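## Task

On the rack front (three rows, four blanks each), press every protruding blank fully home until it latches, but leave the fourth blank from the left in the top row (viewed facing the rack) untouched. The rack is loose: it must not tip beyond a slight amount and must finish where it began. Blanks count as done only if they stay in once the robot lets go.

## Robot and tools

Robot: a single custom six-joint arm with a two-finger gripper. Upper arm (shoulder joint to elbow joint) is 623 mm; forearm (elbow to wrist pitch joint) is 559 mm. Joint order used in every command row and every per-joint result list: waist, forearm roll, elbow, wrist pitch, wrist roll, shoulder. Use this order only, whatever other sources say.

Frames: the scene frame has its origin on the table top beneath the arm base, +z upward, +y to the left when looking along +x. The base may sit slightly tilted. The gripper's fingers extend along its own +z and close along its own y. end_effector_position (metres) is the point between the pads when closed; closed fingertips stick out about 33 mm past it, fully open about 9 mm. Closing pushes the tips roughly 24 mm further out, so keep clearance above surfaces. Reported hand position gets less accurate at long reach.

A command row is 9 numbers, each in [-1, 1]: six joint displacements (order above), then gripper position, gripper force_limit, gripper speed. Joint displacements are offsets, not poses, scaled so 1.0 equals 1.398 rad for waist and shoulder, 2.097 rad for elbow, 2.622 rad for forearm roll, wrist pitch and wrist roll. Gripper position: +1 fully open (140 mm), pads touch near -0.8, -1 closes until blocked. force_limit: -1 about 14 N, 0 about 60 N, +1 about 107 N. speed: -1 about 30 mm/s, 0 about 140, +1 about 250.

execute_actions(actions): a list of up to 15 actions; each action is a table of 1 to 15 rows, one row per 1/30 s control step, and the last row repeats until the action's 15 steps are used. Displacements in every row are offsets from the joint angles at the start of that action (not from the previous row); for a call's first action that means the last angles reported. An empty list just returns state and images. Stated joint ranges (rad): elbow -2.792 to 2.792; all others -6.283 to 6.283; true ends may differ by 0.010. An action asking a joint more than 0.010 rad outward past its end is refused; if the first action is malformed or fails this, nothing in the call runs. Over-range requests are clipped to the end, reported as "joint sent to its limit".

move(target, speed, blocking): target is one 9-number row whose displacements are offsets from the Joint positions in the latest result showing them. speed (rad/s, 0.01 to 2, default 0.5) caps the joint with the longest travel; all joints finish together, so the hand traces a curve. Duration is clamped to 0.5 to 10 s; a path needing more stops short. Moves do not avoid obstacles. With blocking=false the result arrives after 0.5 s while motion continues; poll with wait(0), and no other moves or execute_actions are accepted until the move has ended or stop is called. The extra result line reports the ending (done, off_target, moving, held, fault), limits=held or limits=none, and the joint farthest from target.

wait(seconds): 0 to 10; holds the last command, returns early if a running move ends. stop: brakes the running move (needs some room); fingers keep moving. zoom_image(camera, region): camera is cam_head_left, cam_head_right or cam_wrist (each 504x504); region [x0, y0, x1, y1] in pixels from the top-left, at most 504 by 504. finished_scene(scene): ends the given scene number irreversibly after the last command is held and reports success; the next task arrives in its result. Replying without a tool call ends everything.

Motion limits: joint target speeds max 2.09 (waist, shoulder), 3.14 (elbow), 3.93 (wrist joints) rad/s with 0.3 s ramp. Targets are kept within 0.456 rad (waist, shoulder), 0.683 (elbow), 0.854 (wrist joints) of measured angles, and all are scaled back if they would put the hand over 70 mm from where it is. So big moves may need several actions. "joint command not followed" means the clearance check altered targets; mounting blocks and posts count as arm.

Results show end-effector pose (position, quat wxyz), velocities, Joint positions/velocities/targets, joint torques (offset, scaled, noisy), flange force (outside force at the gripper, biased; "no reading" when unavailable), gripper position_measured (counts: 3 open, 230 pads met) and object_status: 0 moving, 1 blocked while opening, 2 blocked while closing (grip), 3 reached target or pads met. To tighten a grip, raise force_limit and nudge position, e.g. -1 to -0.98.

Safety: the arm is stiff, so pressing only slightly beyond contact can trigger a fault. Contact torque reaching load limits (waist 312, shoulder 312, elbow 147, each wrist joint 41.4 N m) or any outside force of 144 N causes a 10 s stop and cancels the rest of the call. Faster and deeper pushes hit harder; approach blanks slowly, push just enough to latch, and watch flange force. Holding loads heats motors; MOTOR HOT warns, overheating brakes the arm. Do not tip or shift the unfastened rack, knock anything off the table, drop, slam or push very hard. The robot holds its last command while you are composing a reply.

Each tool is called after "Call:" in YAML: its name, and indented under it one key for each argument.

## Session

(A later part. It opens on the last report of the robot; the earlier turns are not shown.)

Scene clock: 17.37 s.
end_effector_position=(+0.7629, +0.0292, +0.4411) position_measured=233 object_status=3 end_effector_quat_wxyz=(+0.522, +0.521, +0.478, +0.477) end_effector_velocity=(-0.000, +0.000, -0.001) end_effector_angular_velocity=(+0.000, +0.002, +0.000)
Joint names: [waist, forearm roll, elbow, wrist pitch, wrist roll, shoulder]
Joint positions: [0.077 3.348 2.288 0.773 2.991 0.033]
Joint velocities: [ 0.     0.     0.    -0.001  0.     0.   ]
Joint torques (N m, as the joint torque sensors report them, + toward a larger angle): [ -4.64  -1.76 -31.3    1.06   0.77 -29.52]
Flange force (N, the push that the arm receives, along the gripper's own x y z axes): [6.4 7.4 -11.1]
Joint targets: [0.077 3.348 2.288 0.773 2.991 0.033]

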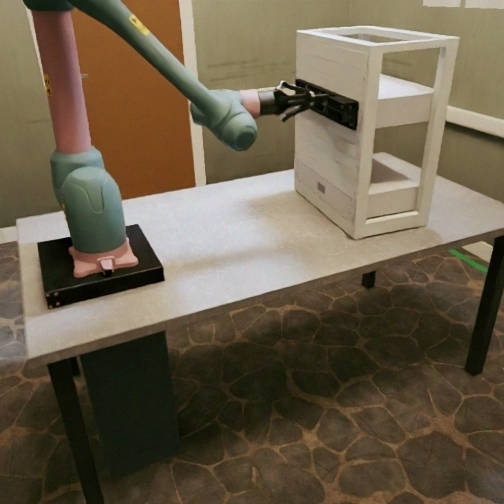

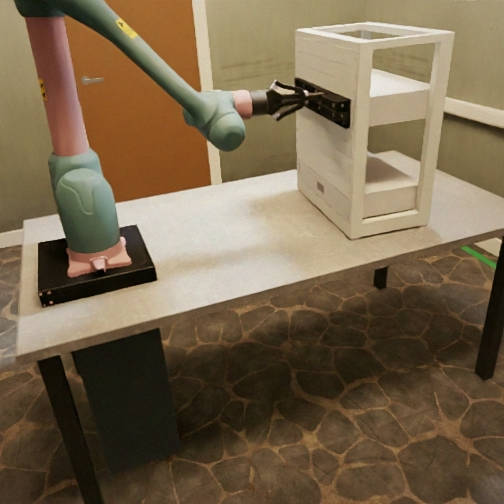

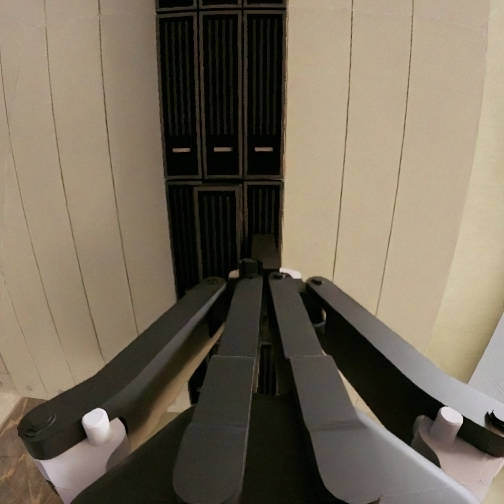

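Still no firm stop. One more millimetre.

Call:
execute_actions:
  actions:
    - [[-0.00003,-0.00002,-0.0001,-0.00001,0.00002,0.00014,-1,0,0.5],[-0.00006,-0.00004,-0.00019,-0.00001,0.00003,0.00027,-1,0,0.5],[-0.00009,-0.00007,-0.00029,-0.00002,0.00005,0.00041,-1,0,0.5],[-0.00012,-0.00009,-0.00038,-0.00003,0.00006,0.00054,-1,0,0.5],[-0.00015,-0.00011,-0.00048,-0.00003,0.00008,0.00068,-1,0,0.5],[-0.00018,-0.00013,-0.00057,-0.00004,0.00009,0.00081,-1,0,0.5],[-0.00021,-0.00016,-0.00067,-0.00005,0.00011,0.00095,-1,0,0.5],[-0.00025,-0.00018,-0.00076,-0.00005,0.00012,0.00108,-1,0,0.5]]

Call:
zoom_image:
  camera: "cam_wrist"
  region: [230, 155, 300, 205]

Scene clock: 18.17 s.
end_effector_position=(+0.7639, +0.0291, +0.4411) position_measured=233 object_status=3 end_effector_quat_wxyz=(+0.522, +0.521, +0.478, +0.477) end_effector_velocity=(-0.000, +0.000, -0.000) end_effector_angular_velocity=(+0.000, -0.000, +0.000)
Joint names: [waist, forearm roll, elbow, wrist pitch, wrist roll, shoulder]
Joint positions: [0.077 3.347 2.286 0.773 2.992 0.035]
Joint velocities: [ 0.001  0.001  0.001  0.001 -0.     0.   ]
Joint torques (N m, as the joint torque sensors report them, + toward a larger angle): [-10.06  -2.46 -30.73   1.16   0.48 -27.28]
Flange force (N, the push that the arm receives, along the gripper's own x y z axes): [19.7 11.8 -15.7]
Joint targets: [0.077 3.347 2.286 0.773 2.992 0.035]

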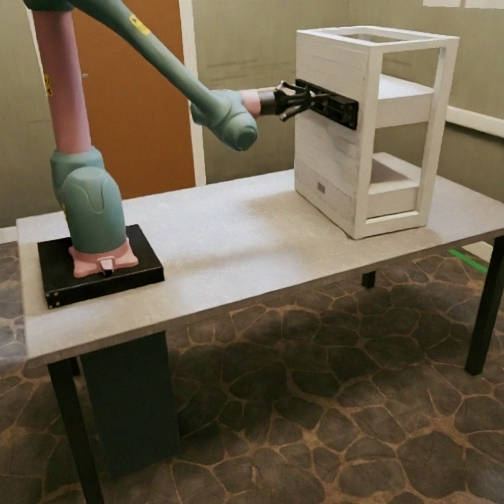

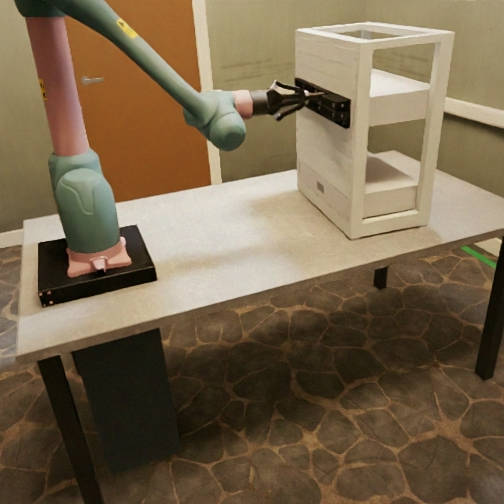

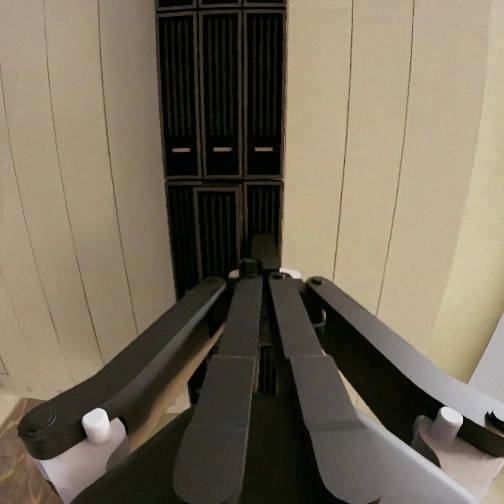

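Region (230, 155, 300, 205) of cam_wrist's 504x504 image, scaled by 7.200, with more detail than that image has; it fills the top 360 rows of this view, and the rest is white.

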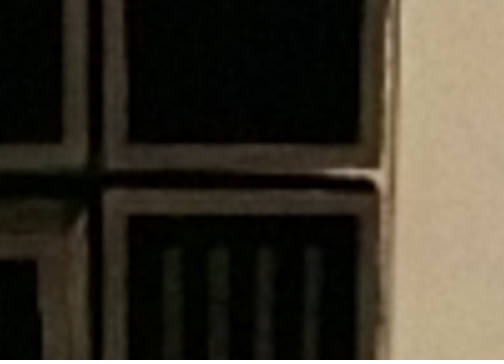

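Call:
execute_actions:
  actions: []

Scene clock: 18.23 s.
end_effector_position=(+0.7639, +0.0291, +0.4411) position_measured=233 object_status=3 end_effector_quat_wxyz=(+0.522, +0.521, +0.478, +0.477) end_effector_velocity=(+0.000, +0.000, +0.000) end_effector_angular_velocity=(+0.000, -0.000, +0.000)
Joint names: [waist, forearm roll, elbow, wrist pitch, wrist roll, shoulder]
Joint positions: [0.077 3.347 2.286 0.773 2.992 0.035]
Joint velocities: [ 0.    -0.    -0.    -0.001 -0.    -0.   ]
Joint torques (N m, as the joint torque sensors report them, + toward a larger angle): [ -8.8   -2.27 -31.01   0.82   0.22 -27.88]
Flange force (N, the push that the arm receives, along the gripper's own x y z axes): [16.0 10.0 -14.7]
Joint targets: [0.077 3.347 2.286 0.773 2.992 0.035]

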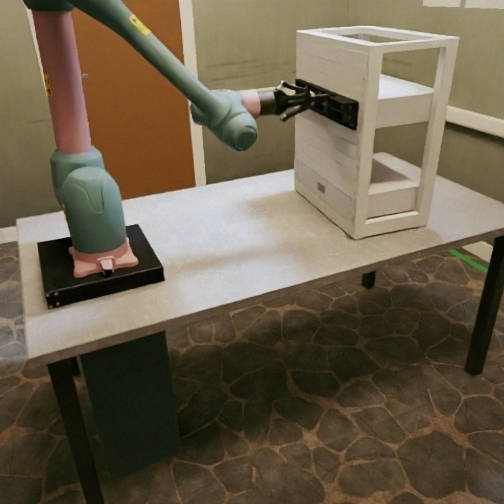

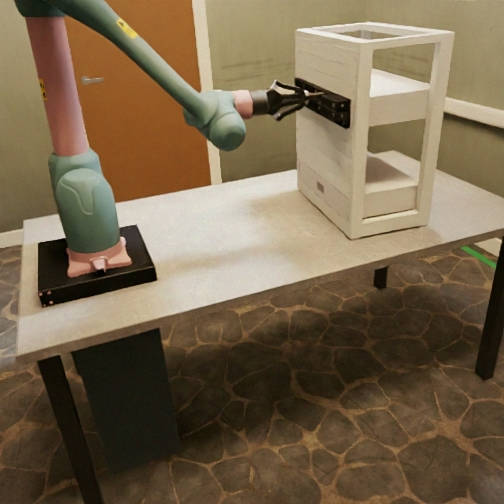

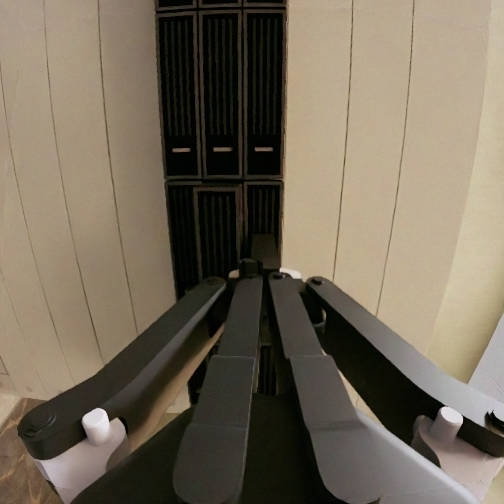

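Call:
execute_actions:
  actions:
    - [[-0.00003,-0.00002,-0.0001,-0.00001,0.00002,0.00014,-1,0,0.5],[-0.00006,-0.00004,-0.00019,-0.00001,0.00003,0.00027,-1,0,0.5],[-0.00009,-0.00007,-0.00029,-0.00002,0.00005,0.00041,-1,0,0.5],[-0.00012,-0.00009,-0.00038,-0.00003,0.00006,0.00054,-1,0,0.5],[-0.00015,-0.00011,-0.00048,-0.00003,0.00008,0.00068,-1,0,0.5],[-0.00018,-0.00013,-0.00057,-0.00004,0.00009,0.00081,-1,0,0.5],[-0.00021,-0.00016,-0.00067,-0.00005,0.00011,0.00095,-1,0,0.5]]

Call:
zoom_image:
  camera: "cam_wrist"
  region: [230, 155, 300, 205]

Scene clock: 18.97 s.
end_effector_position=(+0.7648, +0.0290, +0.4411) position_measured=233 object_status=3 end_effector_quat_wxyz=(+0.522, +0.521, +0.478, +0.477) end_effector_velocity=(-0.000, +0.001, -0.001) end_effector_angular_velocity=(-0.001, +0.001, +0.002)
Joint names: [waist, forearm roll, elbow, wrist pitch, wrist roll, shoulder]
Joint positions: [0.077 3.347 2.285 0.773 2.992 0.036]
Joint velocities: [ 0.001 -0.002  0.001  0.    -0.     0.   ]
Joint torques (N m, as the joint torque sensors report them, + toward a larger angle): [ -7.88  -1.63 -29.59   1.45   0.43 -29.9 ]
Flange force (N, the push that the arm receives, along the gripper's own x y z axes): [13.2 9.7 -9.1]
Joint targets: [0.077 3.347 2.285 0.773 2.992 0.036]

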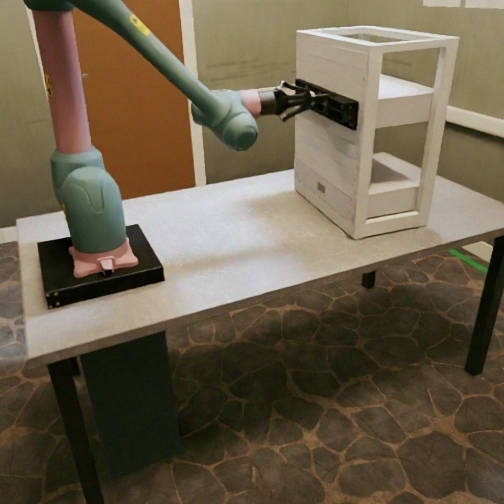

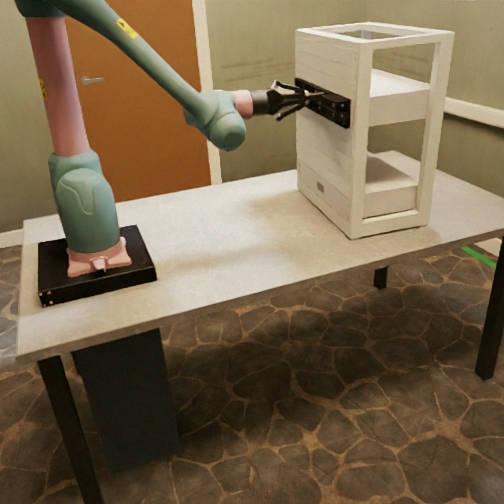

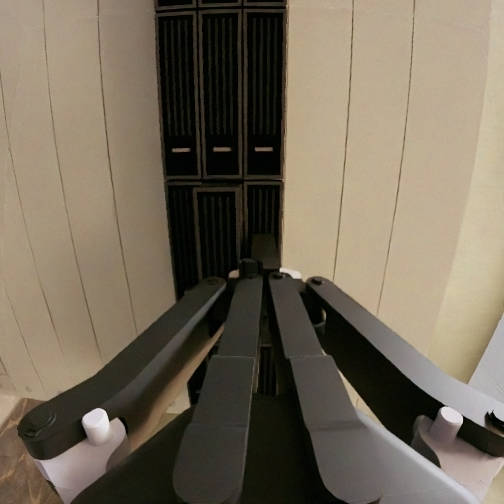

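Region (230, 155, 300, 205) of cam_wrist's 504x504 image, scaled by 7.200, with more detail than that image has; it fills the top 360 rows of this view, and the rest is white.

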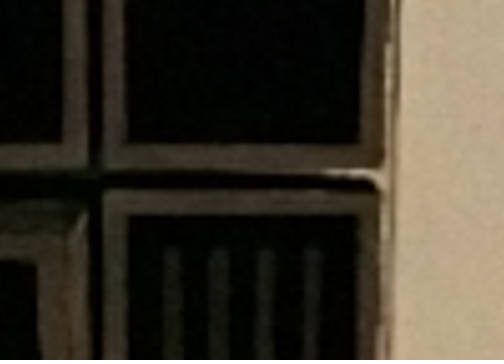

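Call:
execute_actions:
  actions:
    - [[-0.00003,-0.00002,-0.0001,-0.00001,0.00002,0.00014,-1,0,0.5],[-0.00006,-0.00004,-0.00019,-0.00001,0.00003,0.00027,-1,0,0.5],[-0.00009,-0.00007,-0.00029,-0.00002,0.00005,0.00041,-1,0,0.5],[-0.00012,-0.00009,-0.00038,-0.00003,0.00006,0.00054,-1,0,0.5],[-0.00015,-0.00011,-0.00048,-0.00003,0.00008,0.00068,-1,0,0.5],[-0.00018,-0.00013,-0.00057,-0.00004,0.00009,0.00081,-1,0,0.5],[-0.00021,-0.00016,-0.00067,-0.00005,0.00011,0.00095,-1,0,0.5]]

Call:
zoom_image:
  camera: "cam_wrist"
  region: [230, 155, 300, 205]

Scene clock: 19.67 s.
end_effector_position=(+0.7657, +0.0289, +0.4411) position_measured=233 object_status=3 end_effector_quat_wxyz=(+0.522, +0.521, +0.478, +0.477) end_effector_velocity=(-0.001, -0.001, -0.001) end_effector_angular_velocity=(+0.001, +0.001, -0.002)
Joint names: [waist, forearm roll, elbow, wrist pitch, wrist roll, shoulder]
Joint positions: [0.076 3.347 2.284 0.773 2.992 0.037]
Joint velocities: [-0.001  0.001  0.001  0.001  0.    -0.   ]
Joint torques (N m, as the joint torque sensors report them, + toward a larger angle): [ -6.19  -2.   -30.82   1.23   0.63 -27.13]
Flange force (N, the push that the arm receives, along the gripper's own x y z axes): [9.4 12.6 -15.3]
Joint targets: [0.076 3.347 2.284 0.773 2.992 0.037]

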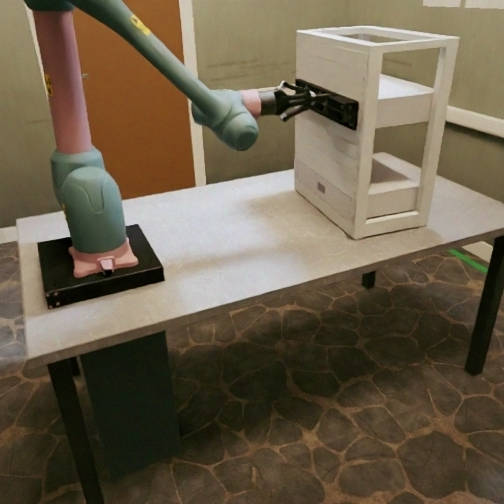

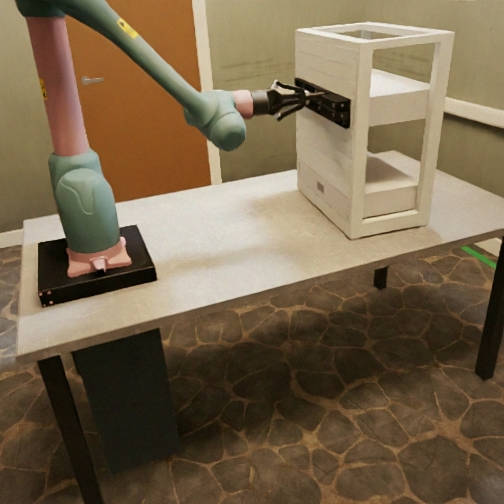

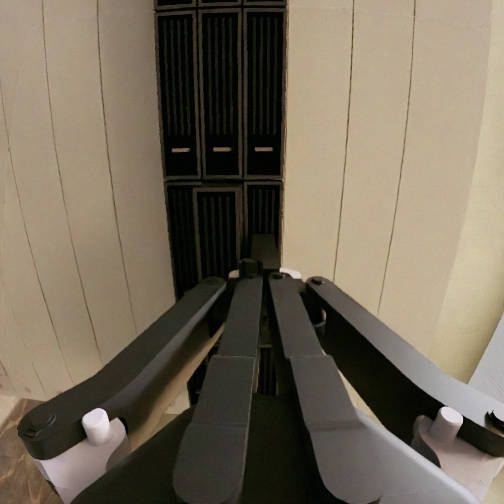

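Region (230, 155, 300, 205) of cam_wrist's 504x504 image, scaled by 7.200, with more detail than that image has; it fills the top 360 rows of this view, and the rest is white.

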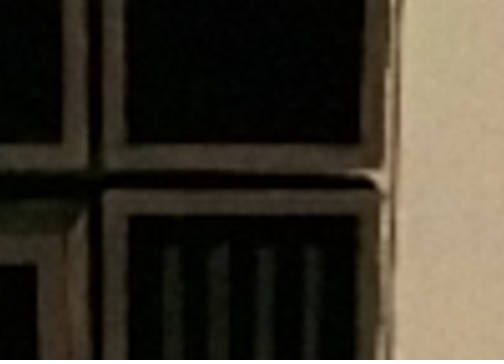

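Call:
execute_actions:
  actions:
    - [[-0.00003,-0.00002,-0.0001,-0.00001,0.00002,0.00014,-1,0,0.5],[-0.00006,-0.00004,-0.00019,-0.00001,0.00003,0.00027,-1,0,0.5],[-0.00009,-0.00007,-0.00029,-0.00002,0.00005,0.00041,-1,0,0.5],[-0.00012,-0.00009,-0.00038,-0.00003,0.00006,0.00054,-1,0,0.5],[-0.00015,-0.00011,-0.00048,-0.00003,0.00008,0.00068,-1,0,0.5],[-0.00018,-0.00013,-0.00057,-0.00004,0.00009,0.00081,-1,0,0.5],[-0.00021,-0.00016,-0.00067,-0.00005,0.00011,0.00095,-1,0,0.5],[-0.00024,-0.00017,-0.00077,-0.00006,0.00012,0.00108,-1,0,0.5]]

Call:
zoom_image:
  camera: "cam_wrist"
  region: [230, 155, 300, 205]

Call:
zoom_image:
  camera: "cam_head_left"
  region: [285, 70, 375, 135]

Scene clock: 20.57 s.
end_effector_position=(+0.7666, +0.0289, +0.4411) position_measured=233 object_status=3 end_effector_quat_wxyz=(+0.522, +0.521, +0.478, +0.477) end_effector_velocity=(+0.000, +0.002, -0.000) end_effector_angular_velocity=(-0.001, +0.001, +0.003)
Joint names: [waist, forearm roll, elbow, wrist pitch, wrist roll, shoulder]
Joint positions: [0.076 3.346 2.282 0.773 2.992 0.039]
Joint velocities: [ 0.001 -0.002 -0.001 -0.001 -0.     0.001]
Joint torques (N m, as the joint torque sensors report them, + toward a larger angle): [ -9.69  -2.12 -42.58  -2.29   0.33 -11.72]
Flange force (N, the push that the arm receives, along the gripper's own x y z axes): [9.0 16.7 -59.0]
Joint targets: [0.076 3.346 2.282 0.773 2.992 0.039]

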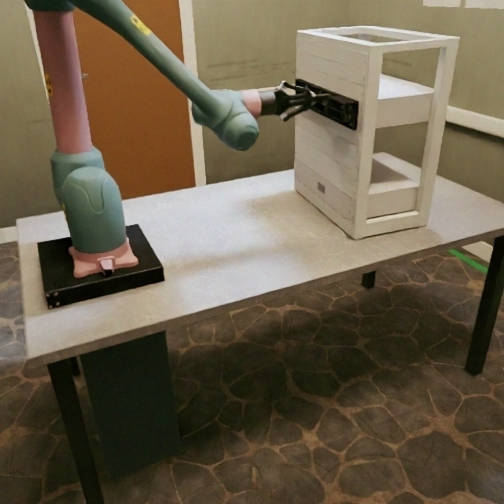

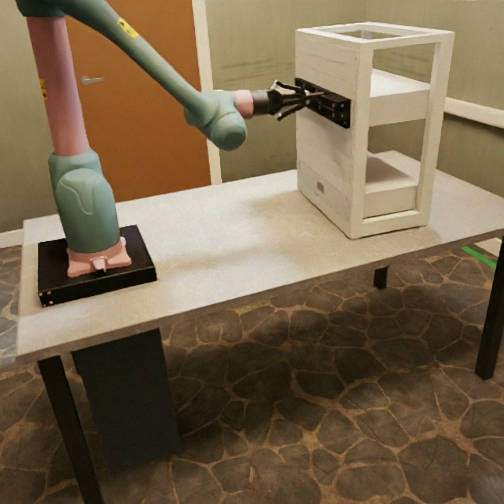

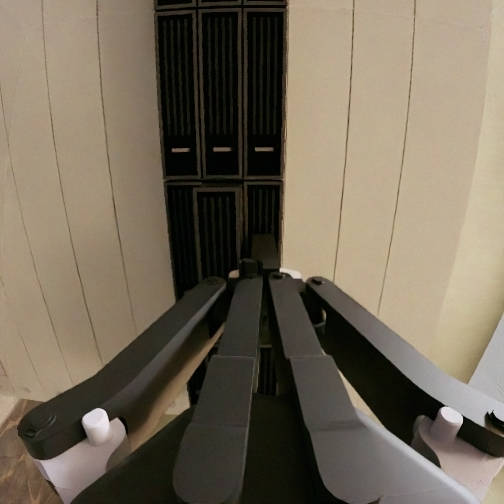

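Region (230, 155, 300, 205) of cam_wrist's 504x504 image, scaled by 7.200, with more detail than that image has; it fills the top 360 rows of this view, and the rest is white.

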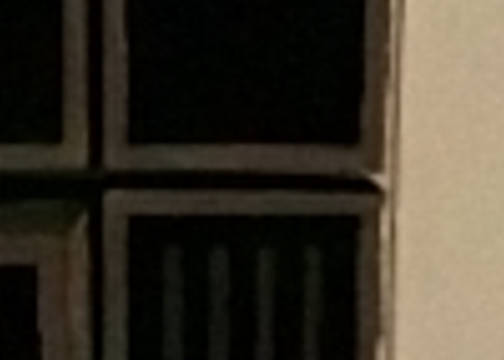

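Region (285, 70, 375, 135) of cam_head_left's 504x504 image, scaled by 5.600, with more detail than that image has.

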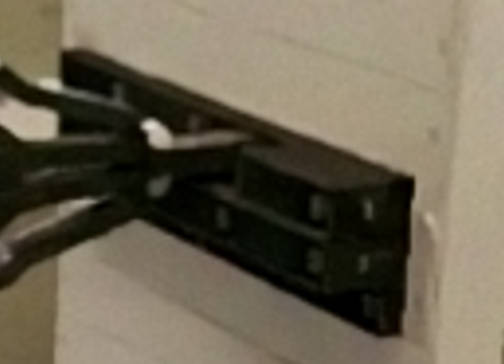

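Call:
move:
  target: [0.0121, 0.00897, 0.03474, 0.00162, -0.00639, -0.05097, -1, 0, 0.5]
  speed: 0.2

Call:
zoom_image:
  camera: "cam_wrist"
  region: [170, 130, 330, 290]

Scene clock: 21.60 s.
end_effector_position=(+0.7207, +0.0329, +0.4411) position_measured=233 object_status=3 end_effector_quat_wxyz=(+0.522, +0.521, +0.478, +0.477) end_effector_velocity=(-0.000, +0.001, -0.001) end_effector_angular_velocity=(+0.000, +0.002, +0.001)
Joint names: [waist, forearm roll, elbow, wrist pitch, wrist roll, shoulder]
Joint positions: [ 0.093  3.37   2.355  0.777  2.976 -0.032]
Joint velocities: [ 0.001  0.001  0.001 -0.001 -0.     0.   ]
Joint torques (N m, as the joint torque sensors report them, + toward a larger angle): [ -3.57  -3.   -32.27   2.1    0.03 -29.18]
Flange force (N, the push that the arm receives, along the gripper's own x y z axes): [8.5 -0.7 -2.7]
Joint targets: [0.093 3.370 2.355 0.777 2.976 -0.032]
move: done; limits=none; farthest joint: the wrist roll, 0.001 radians from its target (0.017 radians at the start)

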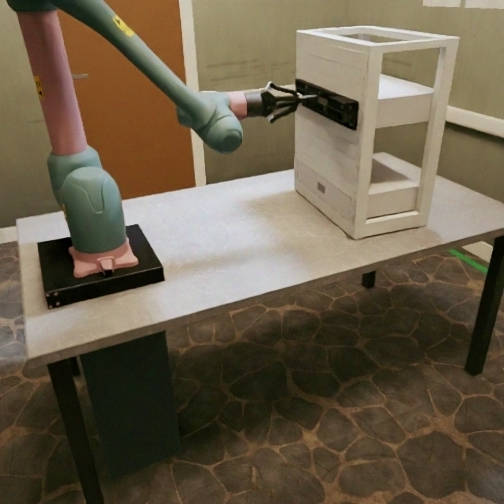

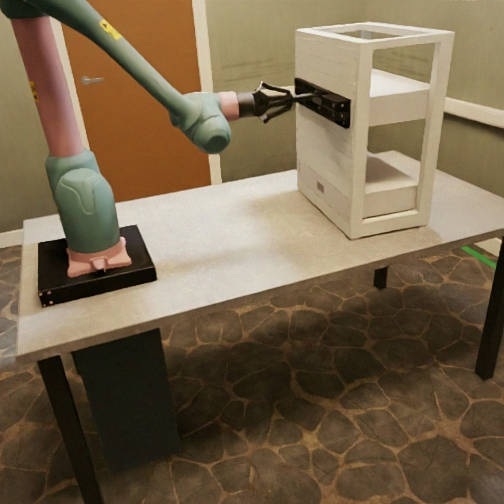

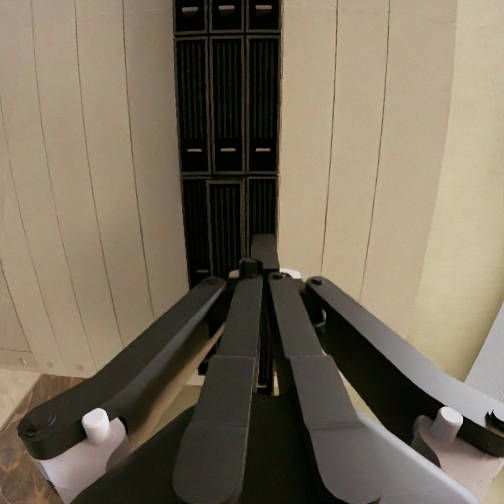

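Region (170, 130, 330, 290) of cam_wrist's 504x504 image, scaled by 3.150, with more detail than that image has.

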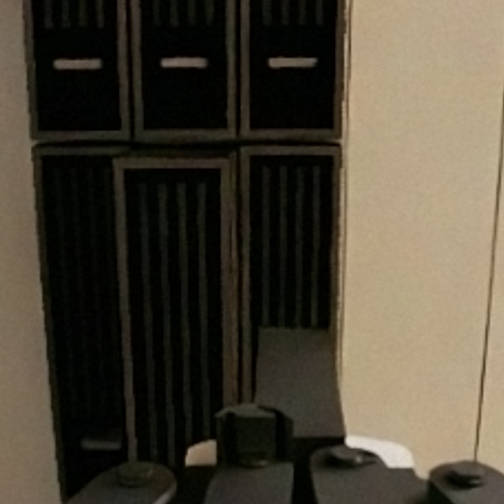

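Call:
move:
  target: [-0.00005, -0.00573, 0.01221, 0.02668, 0.00829, 0.03298, -1, 0, 0.5]
  speed: 0.25

Call:
zoom_image:
  camera: "cam_wrist"
  region: [190, 130, 350, 290]

Scene clock: 23.73 s.
end_effector_position=(+0.7207, +0.0330, +0.4131) position_measured=233 object_status=3 end_effector_quat_wxyz=(+0.522, +0.521, +0.478, +0.477) end_effector_velocity=(-0.000, -0.001, -0.000) end_effector_angular_velocity=(+0.001, +0.000, -0.002)
Joint names: [waist, forearm roll, elbow, wrist pitch, wrist roll, shoulder]
Joint positions: [0.093 3.355 2.381 0.847 2.997 0.014]
Joint velocities: [-0.001  0.001  0.    -0.     0.     0.   ]
Joint torques (N m, as the joint torque sensors report them, + toward a larger angle): [ -4.93  -3.24 -28.45   2.17   0.71 -30.35]
Flange force (N, the push that the arm receives, along the gripper's own x y z axes): [14.9 4.4 -3.5]
Joint targets: [0.093 3.355 2.381 0.847 2.997 0.014]
move: done; limits=none; farthest joint: the waist, 0.000 radians from its target (0.000 radians at the start)

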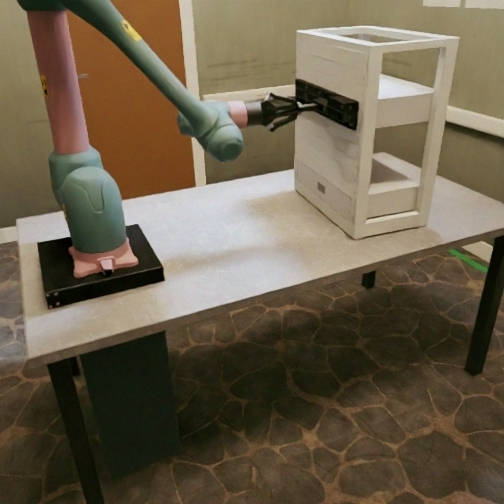

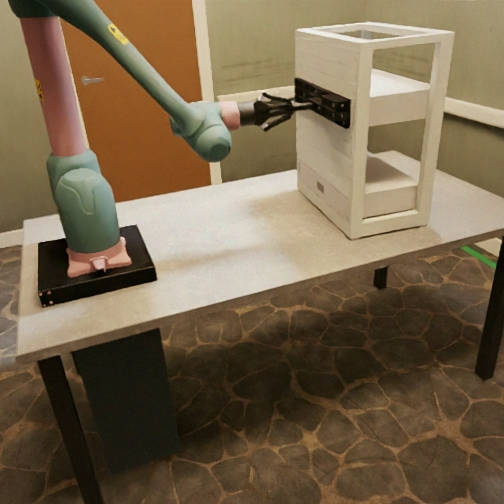

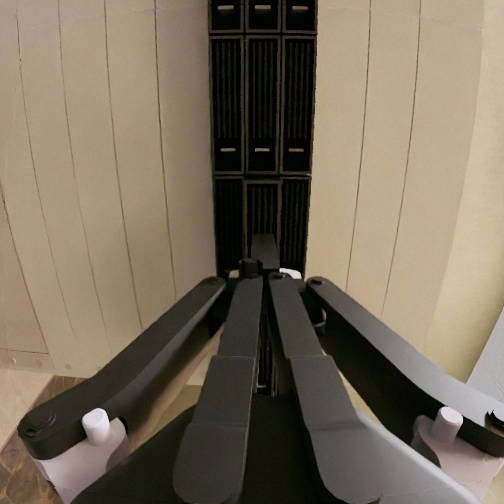

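Region (190, 130, 350, 290) of cam_wrist's 504x504 image, scaled by 3.150, with more detail than that image has.

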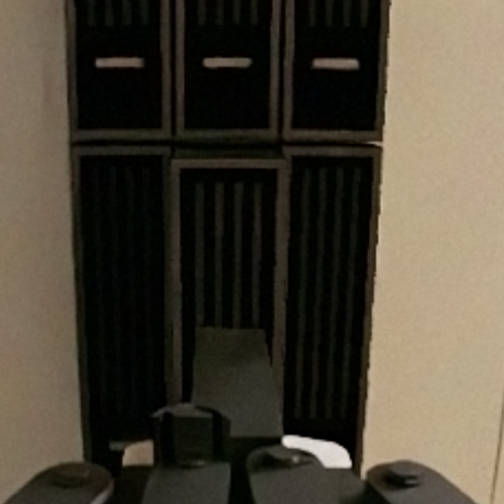

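Call:
move:
  target: [-0.0117, -0.00785, -0.03431, -0.00321, 0.00494, 0.04697, -1, 0, 0.5]
  speed: 0.07

Scene clock: 25.27 s.
end_effector_position=(+0.7650, +0.0290, +0.4131) position_measured=233 object_status=3 end_effector_quat_wxyz=(+0.522, +0.521, +0.478, +0.477) end_effector_velocity=(+0.000, +0.000, +0.001) end_effector_angular_velocity=(-0.001, -0.001, +0.001)
Joint names: [waist, forearm roll, elbow, wrist pitch, wrist roll, shoulder]
Joint positions: [0.076 3.334 2.309 0.838 3.01  0.079]
Joint velocities: [-0.    -0.002 -0.001  0.001 -0.     0.   ]
Joint torques (N m, as the joint torque sensors report them, + toward a larger angle): [ -7.18  -1.73 -27.55   0.74  -0.1  -30.96]
Flange force (N, the push that the arm receives, along the gripper's own x y z axes): [11.0 11.1 -10.3]
Joint targets: [0.076 3.334 2.309 0.838 3.010 0.079]
move: done; limits=none; farthest joint: the waist, 0.000 radians from its target (0.016 radians at the start)

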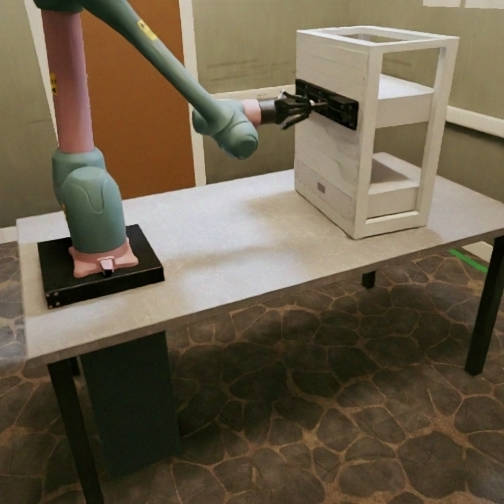

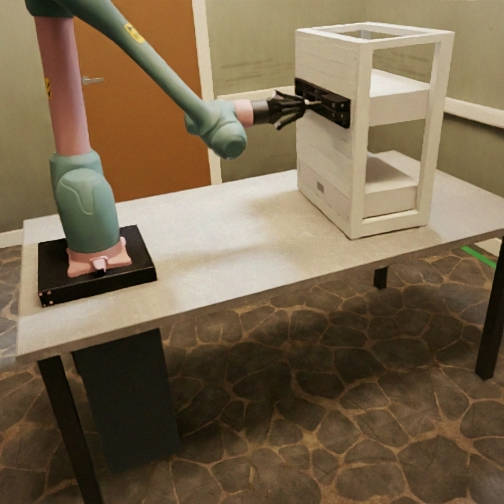

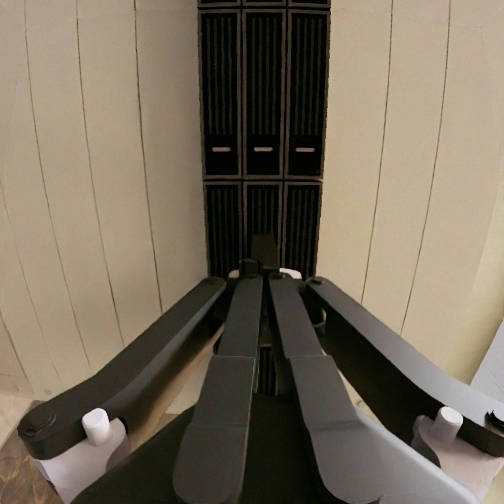

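Call:
execute_actions:
  actions:
    - [[-0.00003,-0.00002,-0.0001,-0.00001,0.00001,0.00013,-1,0,0.5],[-0.00006,-0.00004,-0.0002,-0.00002,0.00002,0.00026,-1,0,0.5],[-0.00009,-0.00006,-0.0003,-0.00004,0.00003,0.00038,-1,0,0.5],[-0.00012,-0.00008,-0.00039,-0.00005,0.00005,0.00051,-1,0,0.5],[-0.00015,-0.0001,-0.00049,-0.00006,0.00006,0.00064,-1,0,0.5],[-0.00018,-0.00011,-0.00059,-0.00007,0.00007,0.00077,-1,0,0.5],[-0.00021,-0.00013,-0.00069,-0.00009,0.00008,0.0009,-1,0,0.5],[-0.00024,-0.00015,-0.00079,-0.0001,0.00009,0.00103,-1,0,0.5]]

Scene clock: 26.10 s.
end_effector_position=(+0.7660, +0.0289, +0.4131) position_measured=233 object_status=3 end_effector_quat_wxyz=(+0.522, +0.521, +0.478, +0.477) end_effector_velocity=(+0.000, -0.000, -0.001) end_effector_angular_velocity=(-0.000, +0.002, -0.000)
Joint names: [waist, forearm roll, elbow, wrist pitch, wrist roll, shoulder]
Joint positions: [0.076 3.334 2.307 0.838 3.011 0.081]
Joint velocities: [-0.    -0.     0.    -0.001 -0.     0.001]
Joint torques (N m, as the joint torque sensors report them, + toward a larger angle): [ -6.8   -1.61 -31.55   0.2    0.47 -29.84]
Flange force (N, the push that the arm receives, along the gripper's own x y z axes): [9.6 8.6 -18.9]
Joint targets: [0.076 3.334 2.307 0.838 3.011 0.081]

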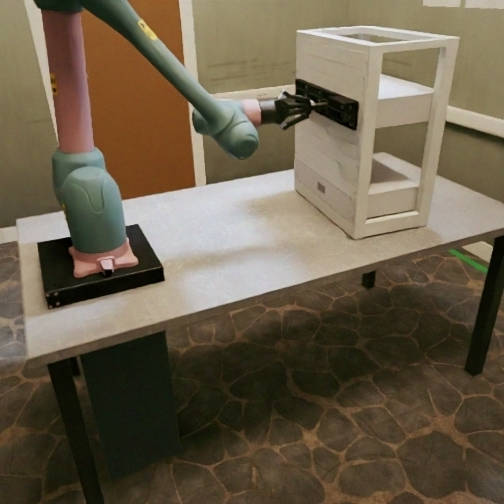

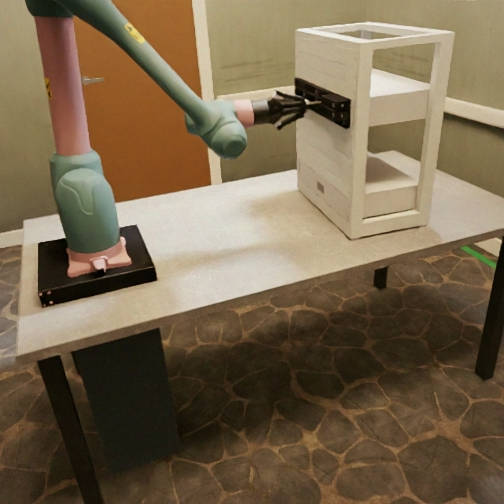

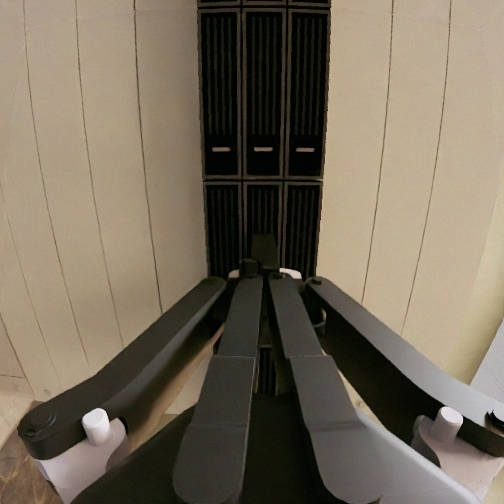

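Call:
execute_actions:
  actions:
    - [[-0.00002,-0.00001,-0.00006,-0.00001,0.00001,0.00008,-1,0,0.5],[-0.00004,-0.00002,-0.00012,-0.00001,0.00001,0.00015,-1,0,0.5],[-0.00005,-0.00003,-0.00018,-0.00002,0.00002,0.00023,-1,0,0.5],[-0.00007,-0.00005,-0.00024,-0.00003,0.00003,0.00031,-1,0,0.5]]

Scene clock: 26.77 s.
end_effector_position=(+0.7663, +0.0289, +0.4131) position_measured=233 object_status=3 end_effector_quat_wxyz=(+0.522, +0.521, +0.478, +0.477) end_effector_velocity=(+0.000, -0.000, +0.001) end_effector_angular_velocity=(-0.001, -0.002, +0.001)
Joint names: [waist, forearm roll, elbow, wrist pitch, wrist roll, shoulder]
Joint positions: [0.076 3.333 2.306 0.838 3.011 0.081]
Joint velocities: [-0.001 -0.002 -0.001  0.001 -0.    -0.   ]
Joint torques (N m, as the joint torque sensors report them, + toward a larger angle): [ -8.41  -1.9  -36.9   -0.86   0.44 -20.43]
Flange force (N, the push that the arm receives, along the gripper's own x y z axes): [8.9 17.2 -42.2]
Joint targets: [0.076 3.333 2.306 0.838 3.011 0.081]

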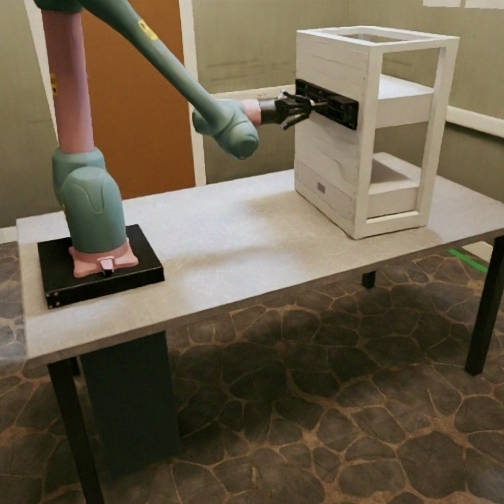

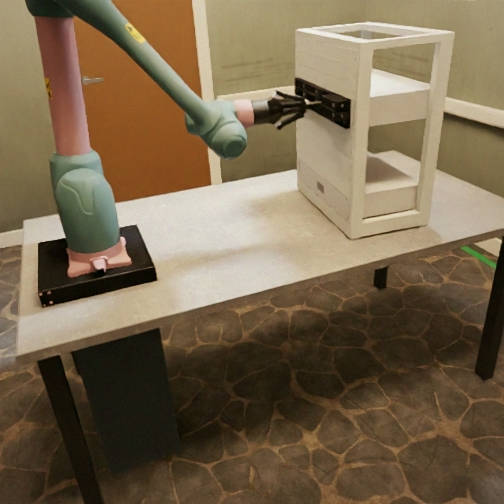

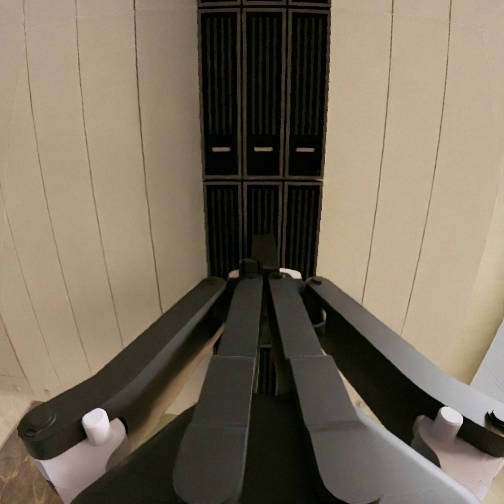

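Call:
move:
  target: [0.01348, 0.00906, 0.03911, 0.00356, -0.00571, -0.05374, -1, 0, 0.5]
  speed: 0.25

Scene clock: 27.67 s.
end_effector_position=(+0.7157, +0.0334, +0.4131) position_measured=233 object_status=3 end_effector_quat_wxyz=(+0.522, +0.521, +0.478, +0.477) end_effector_velocity=(+0.000, +0.000, +0.000) end_effector_angular_velocity=(+0.000, -0.001, -0.000)
Joint names: [waist, forearm roll, elbow, wrist pitch, wrist roll, shoulder]
Joint positions: [0.095 3.357 2.388 0.847 2.996 0.006]
Joint velocities: [ 0.     0.001 -0.     0.001  0.     0.   ]
Joint torques (N m, as the joint torque sensors report them, + toward a larger angle): [ -0.53  -3.14 -28.35   2.27   0.31 -30.96]
Flange force (N, the push that the arm receives, along the gripper's own x y z axes): [3.2 2.1 0.6]
Joint targets: [0.095 3.357 2.388 0.847 2.996 0.006]
move: done; limits=none; farthest joint: the waist, 0.000 radians from its target (0.019 radians at the start)

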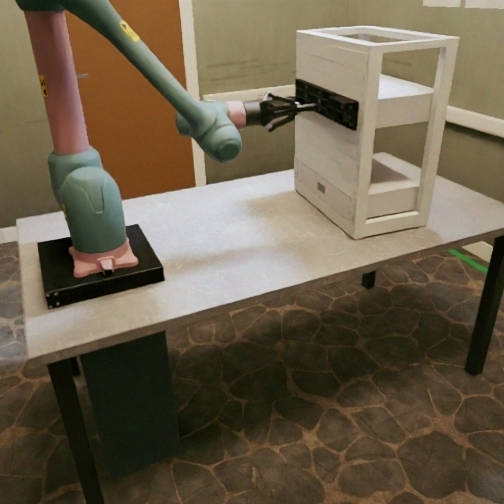

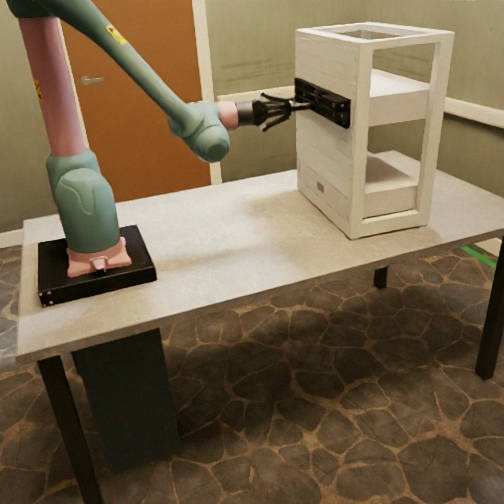

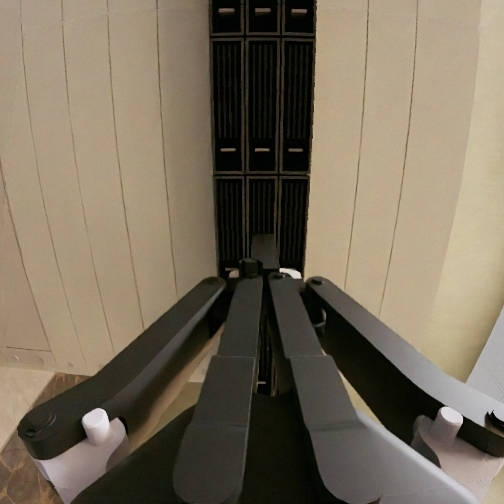

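Call:
move:
  target: [-0.19569, -0.13969, 0.0099, -0.00077, 0.09438, -0.01188, -1, 0, 0.5]
  speed: 0.7

Call:
zoom_image:
  camera: "cam_wrist"
  region: [190, 130, 350, 290]

Scene clock: 30.23 s.
end_effector_position=(+0.7066, -0.0692, +0.4116) position_measured=233 object_status=3 end_effector_quat_wxyz=(+0.522, +0.521, +0.478, +0.477) end_effector_velocity=(-0.000, -0.001, -0.001) end_effector_angular_velocity=(+0.000, +0.002, -0.001)
Joint names: [waist, forearm roll, elbow, wrist pitch, wrist roll, shoulder]
Joint positions: [-0.179  2.991  2.409  0.845  3.243 -0.011]
Joint velocities: [-0.001  0.     0.001 -0.002  0.    -0.   ]
Joint torques (N m, as the joint torque sensors report them, + toward a larger angle): [ -3.36  -3.04 -30.03   2.73   0.62 -30.59]
Flange force (N, the push that the arm receives, along the gripper's own x y z axes): [12.3 1.4 2.1]
Joint targets: [-0.179 2.991 2.409 0.845 3.243 -0.011]
move: done; limits=none; farthest joint: the waist, 0.000 radians from its target (0.274 radians at the start)

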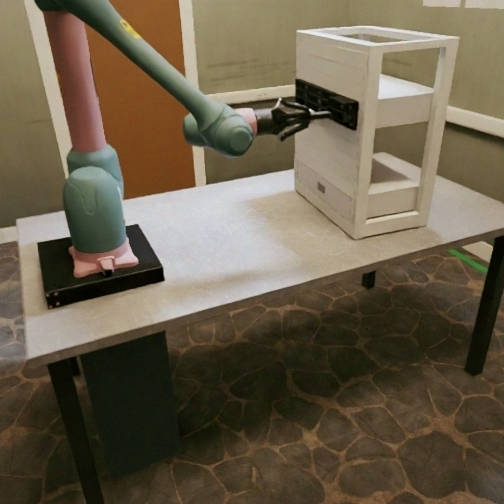

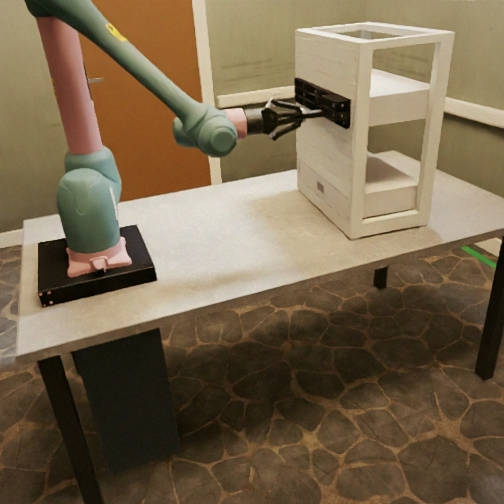

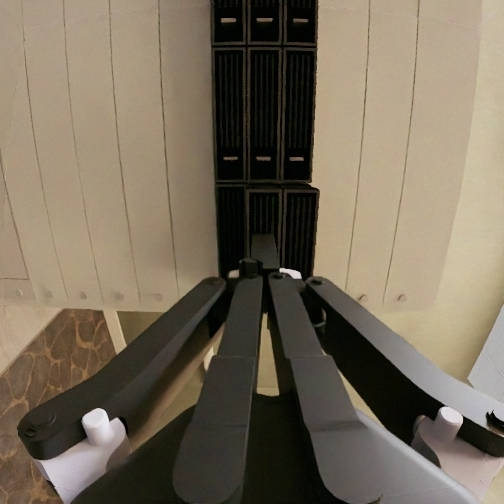

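Region (190, 130, 350, 290) of cam_wrist's 504x504 image, scaled by 3.150, with more detail than that image has.

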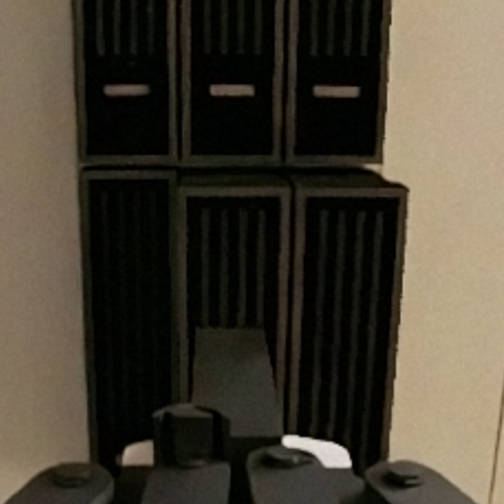

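Call:
move:
  target: [0.00924, 0.00634, -0.03805, -0.00227, -0.00409, 0.05367, -1, 0, 0.5]
  speed: 0.075

Call:
zoom_image:
  camera: "cam_wrist"
  region: [190, 130, 350, 290]

Scene clock: 31.93 s.
end_effector_position=(+0.7549, -0.0735, +0.4116) position_measured=233 object_status=3 end_effector_quat_wxyz=(+0.522, +0.521, +0.478, +0.477) end_effector_velocity=(+0.000, +0.000, -0.000) end_effector_angular_velocity=(+0.000, +0.000, +0.000)
Joint names: [waist, forearm roll, elbow, wrist pitch, wrist roll, shoulder]
Joint positions: [-0.166  3.008  2.329  0.839  3.232  0.064]
Joint velocities: [-0.    -0.     0.     0.     0.     0.001]
Joint torques (N m, as the joint torque sensors report them, + toward a larger angle): [ -4.75  -3.4  -28.93   0.2    0.61 -31.69]
Flange force (N, the push that the arm receives, along the gripper's own x y z axes): [15.0 7.1 -6.2]
Joint targets: [-0.166 3.008 2.329 0.839 3.232 0.065]
move: done; limits=none; farthest joint: the waist, 0.000 radians from its target (0.013 radians at the start)

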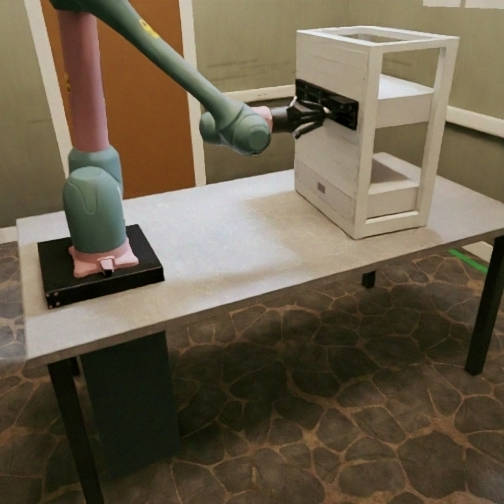

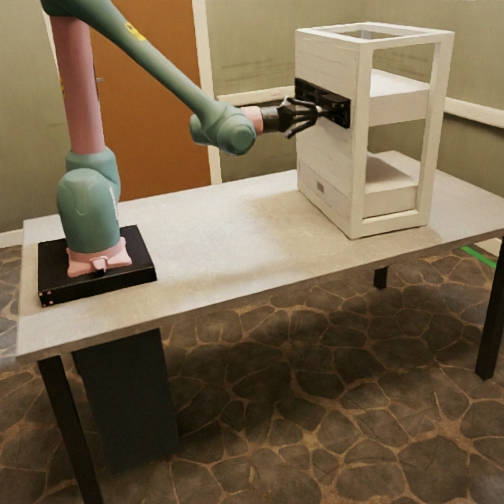

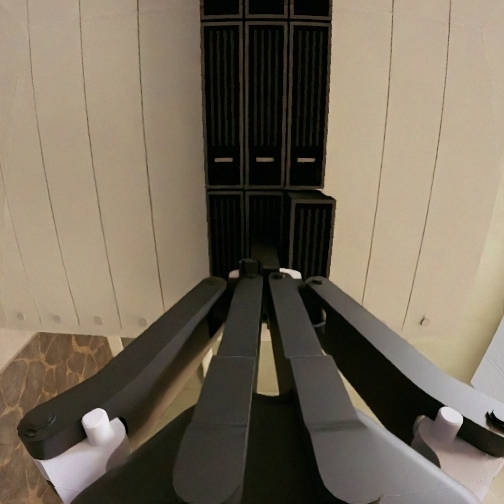

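Region (190, 130, 350, 290) of cam_wrist's 504x504 image, scaled by 3.150, with more detail than that image has.

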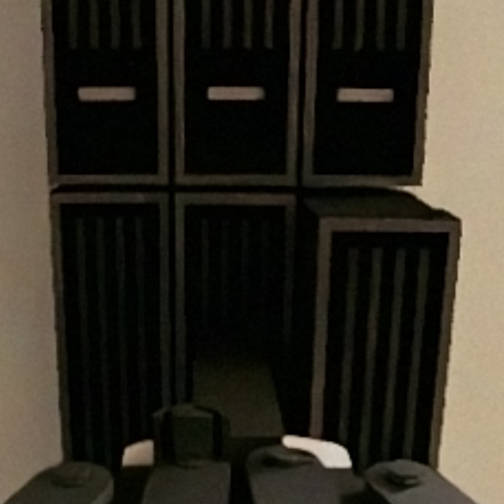

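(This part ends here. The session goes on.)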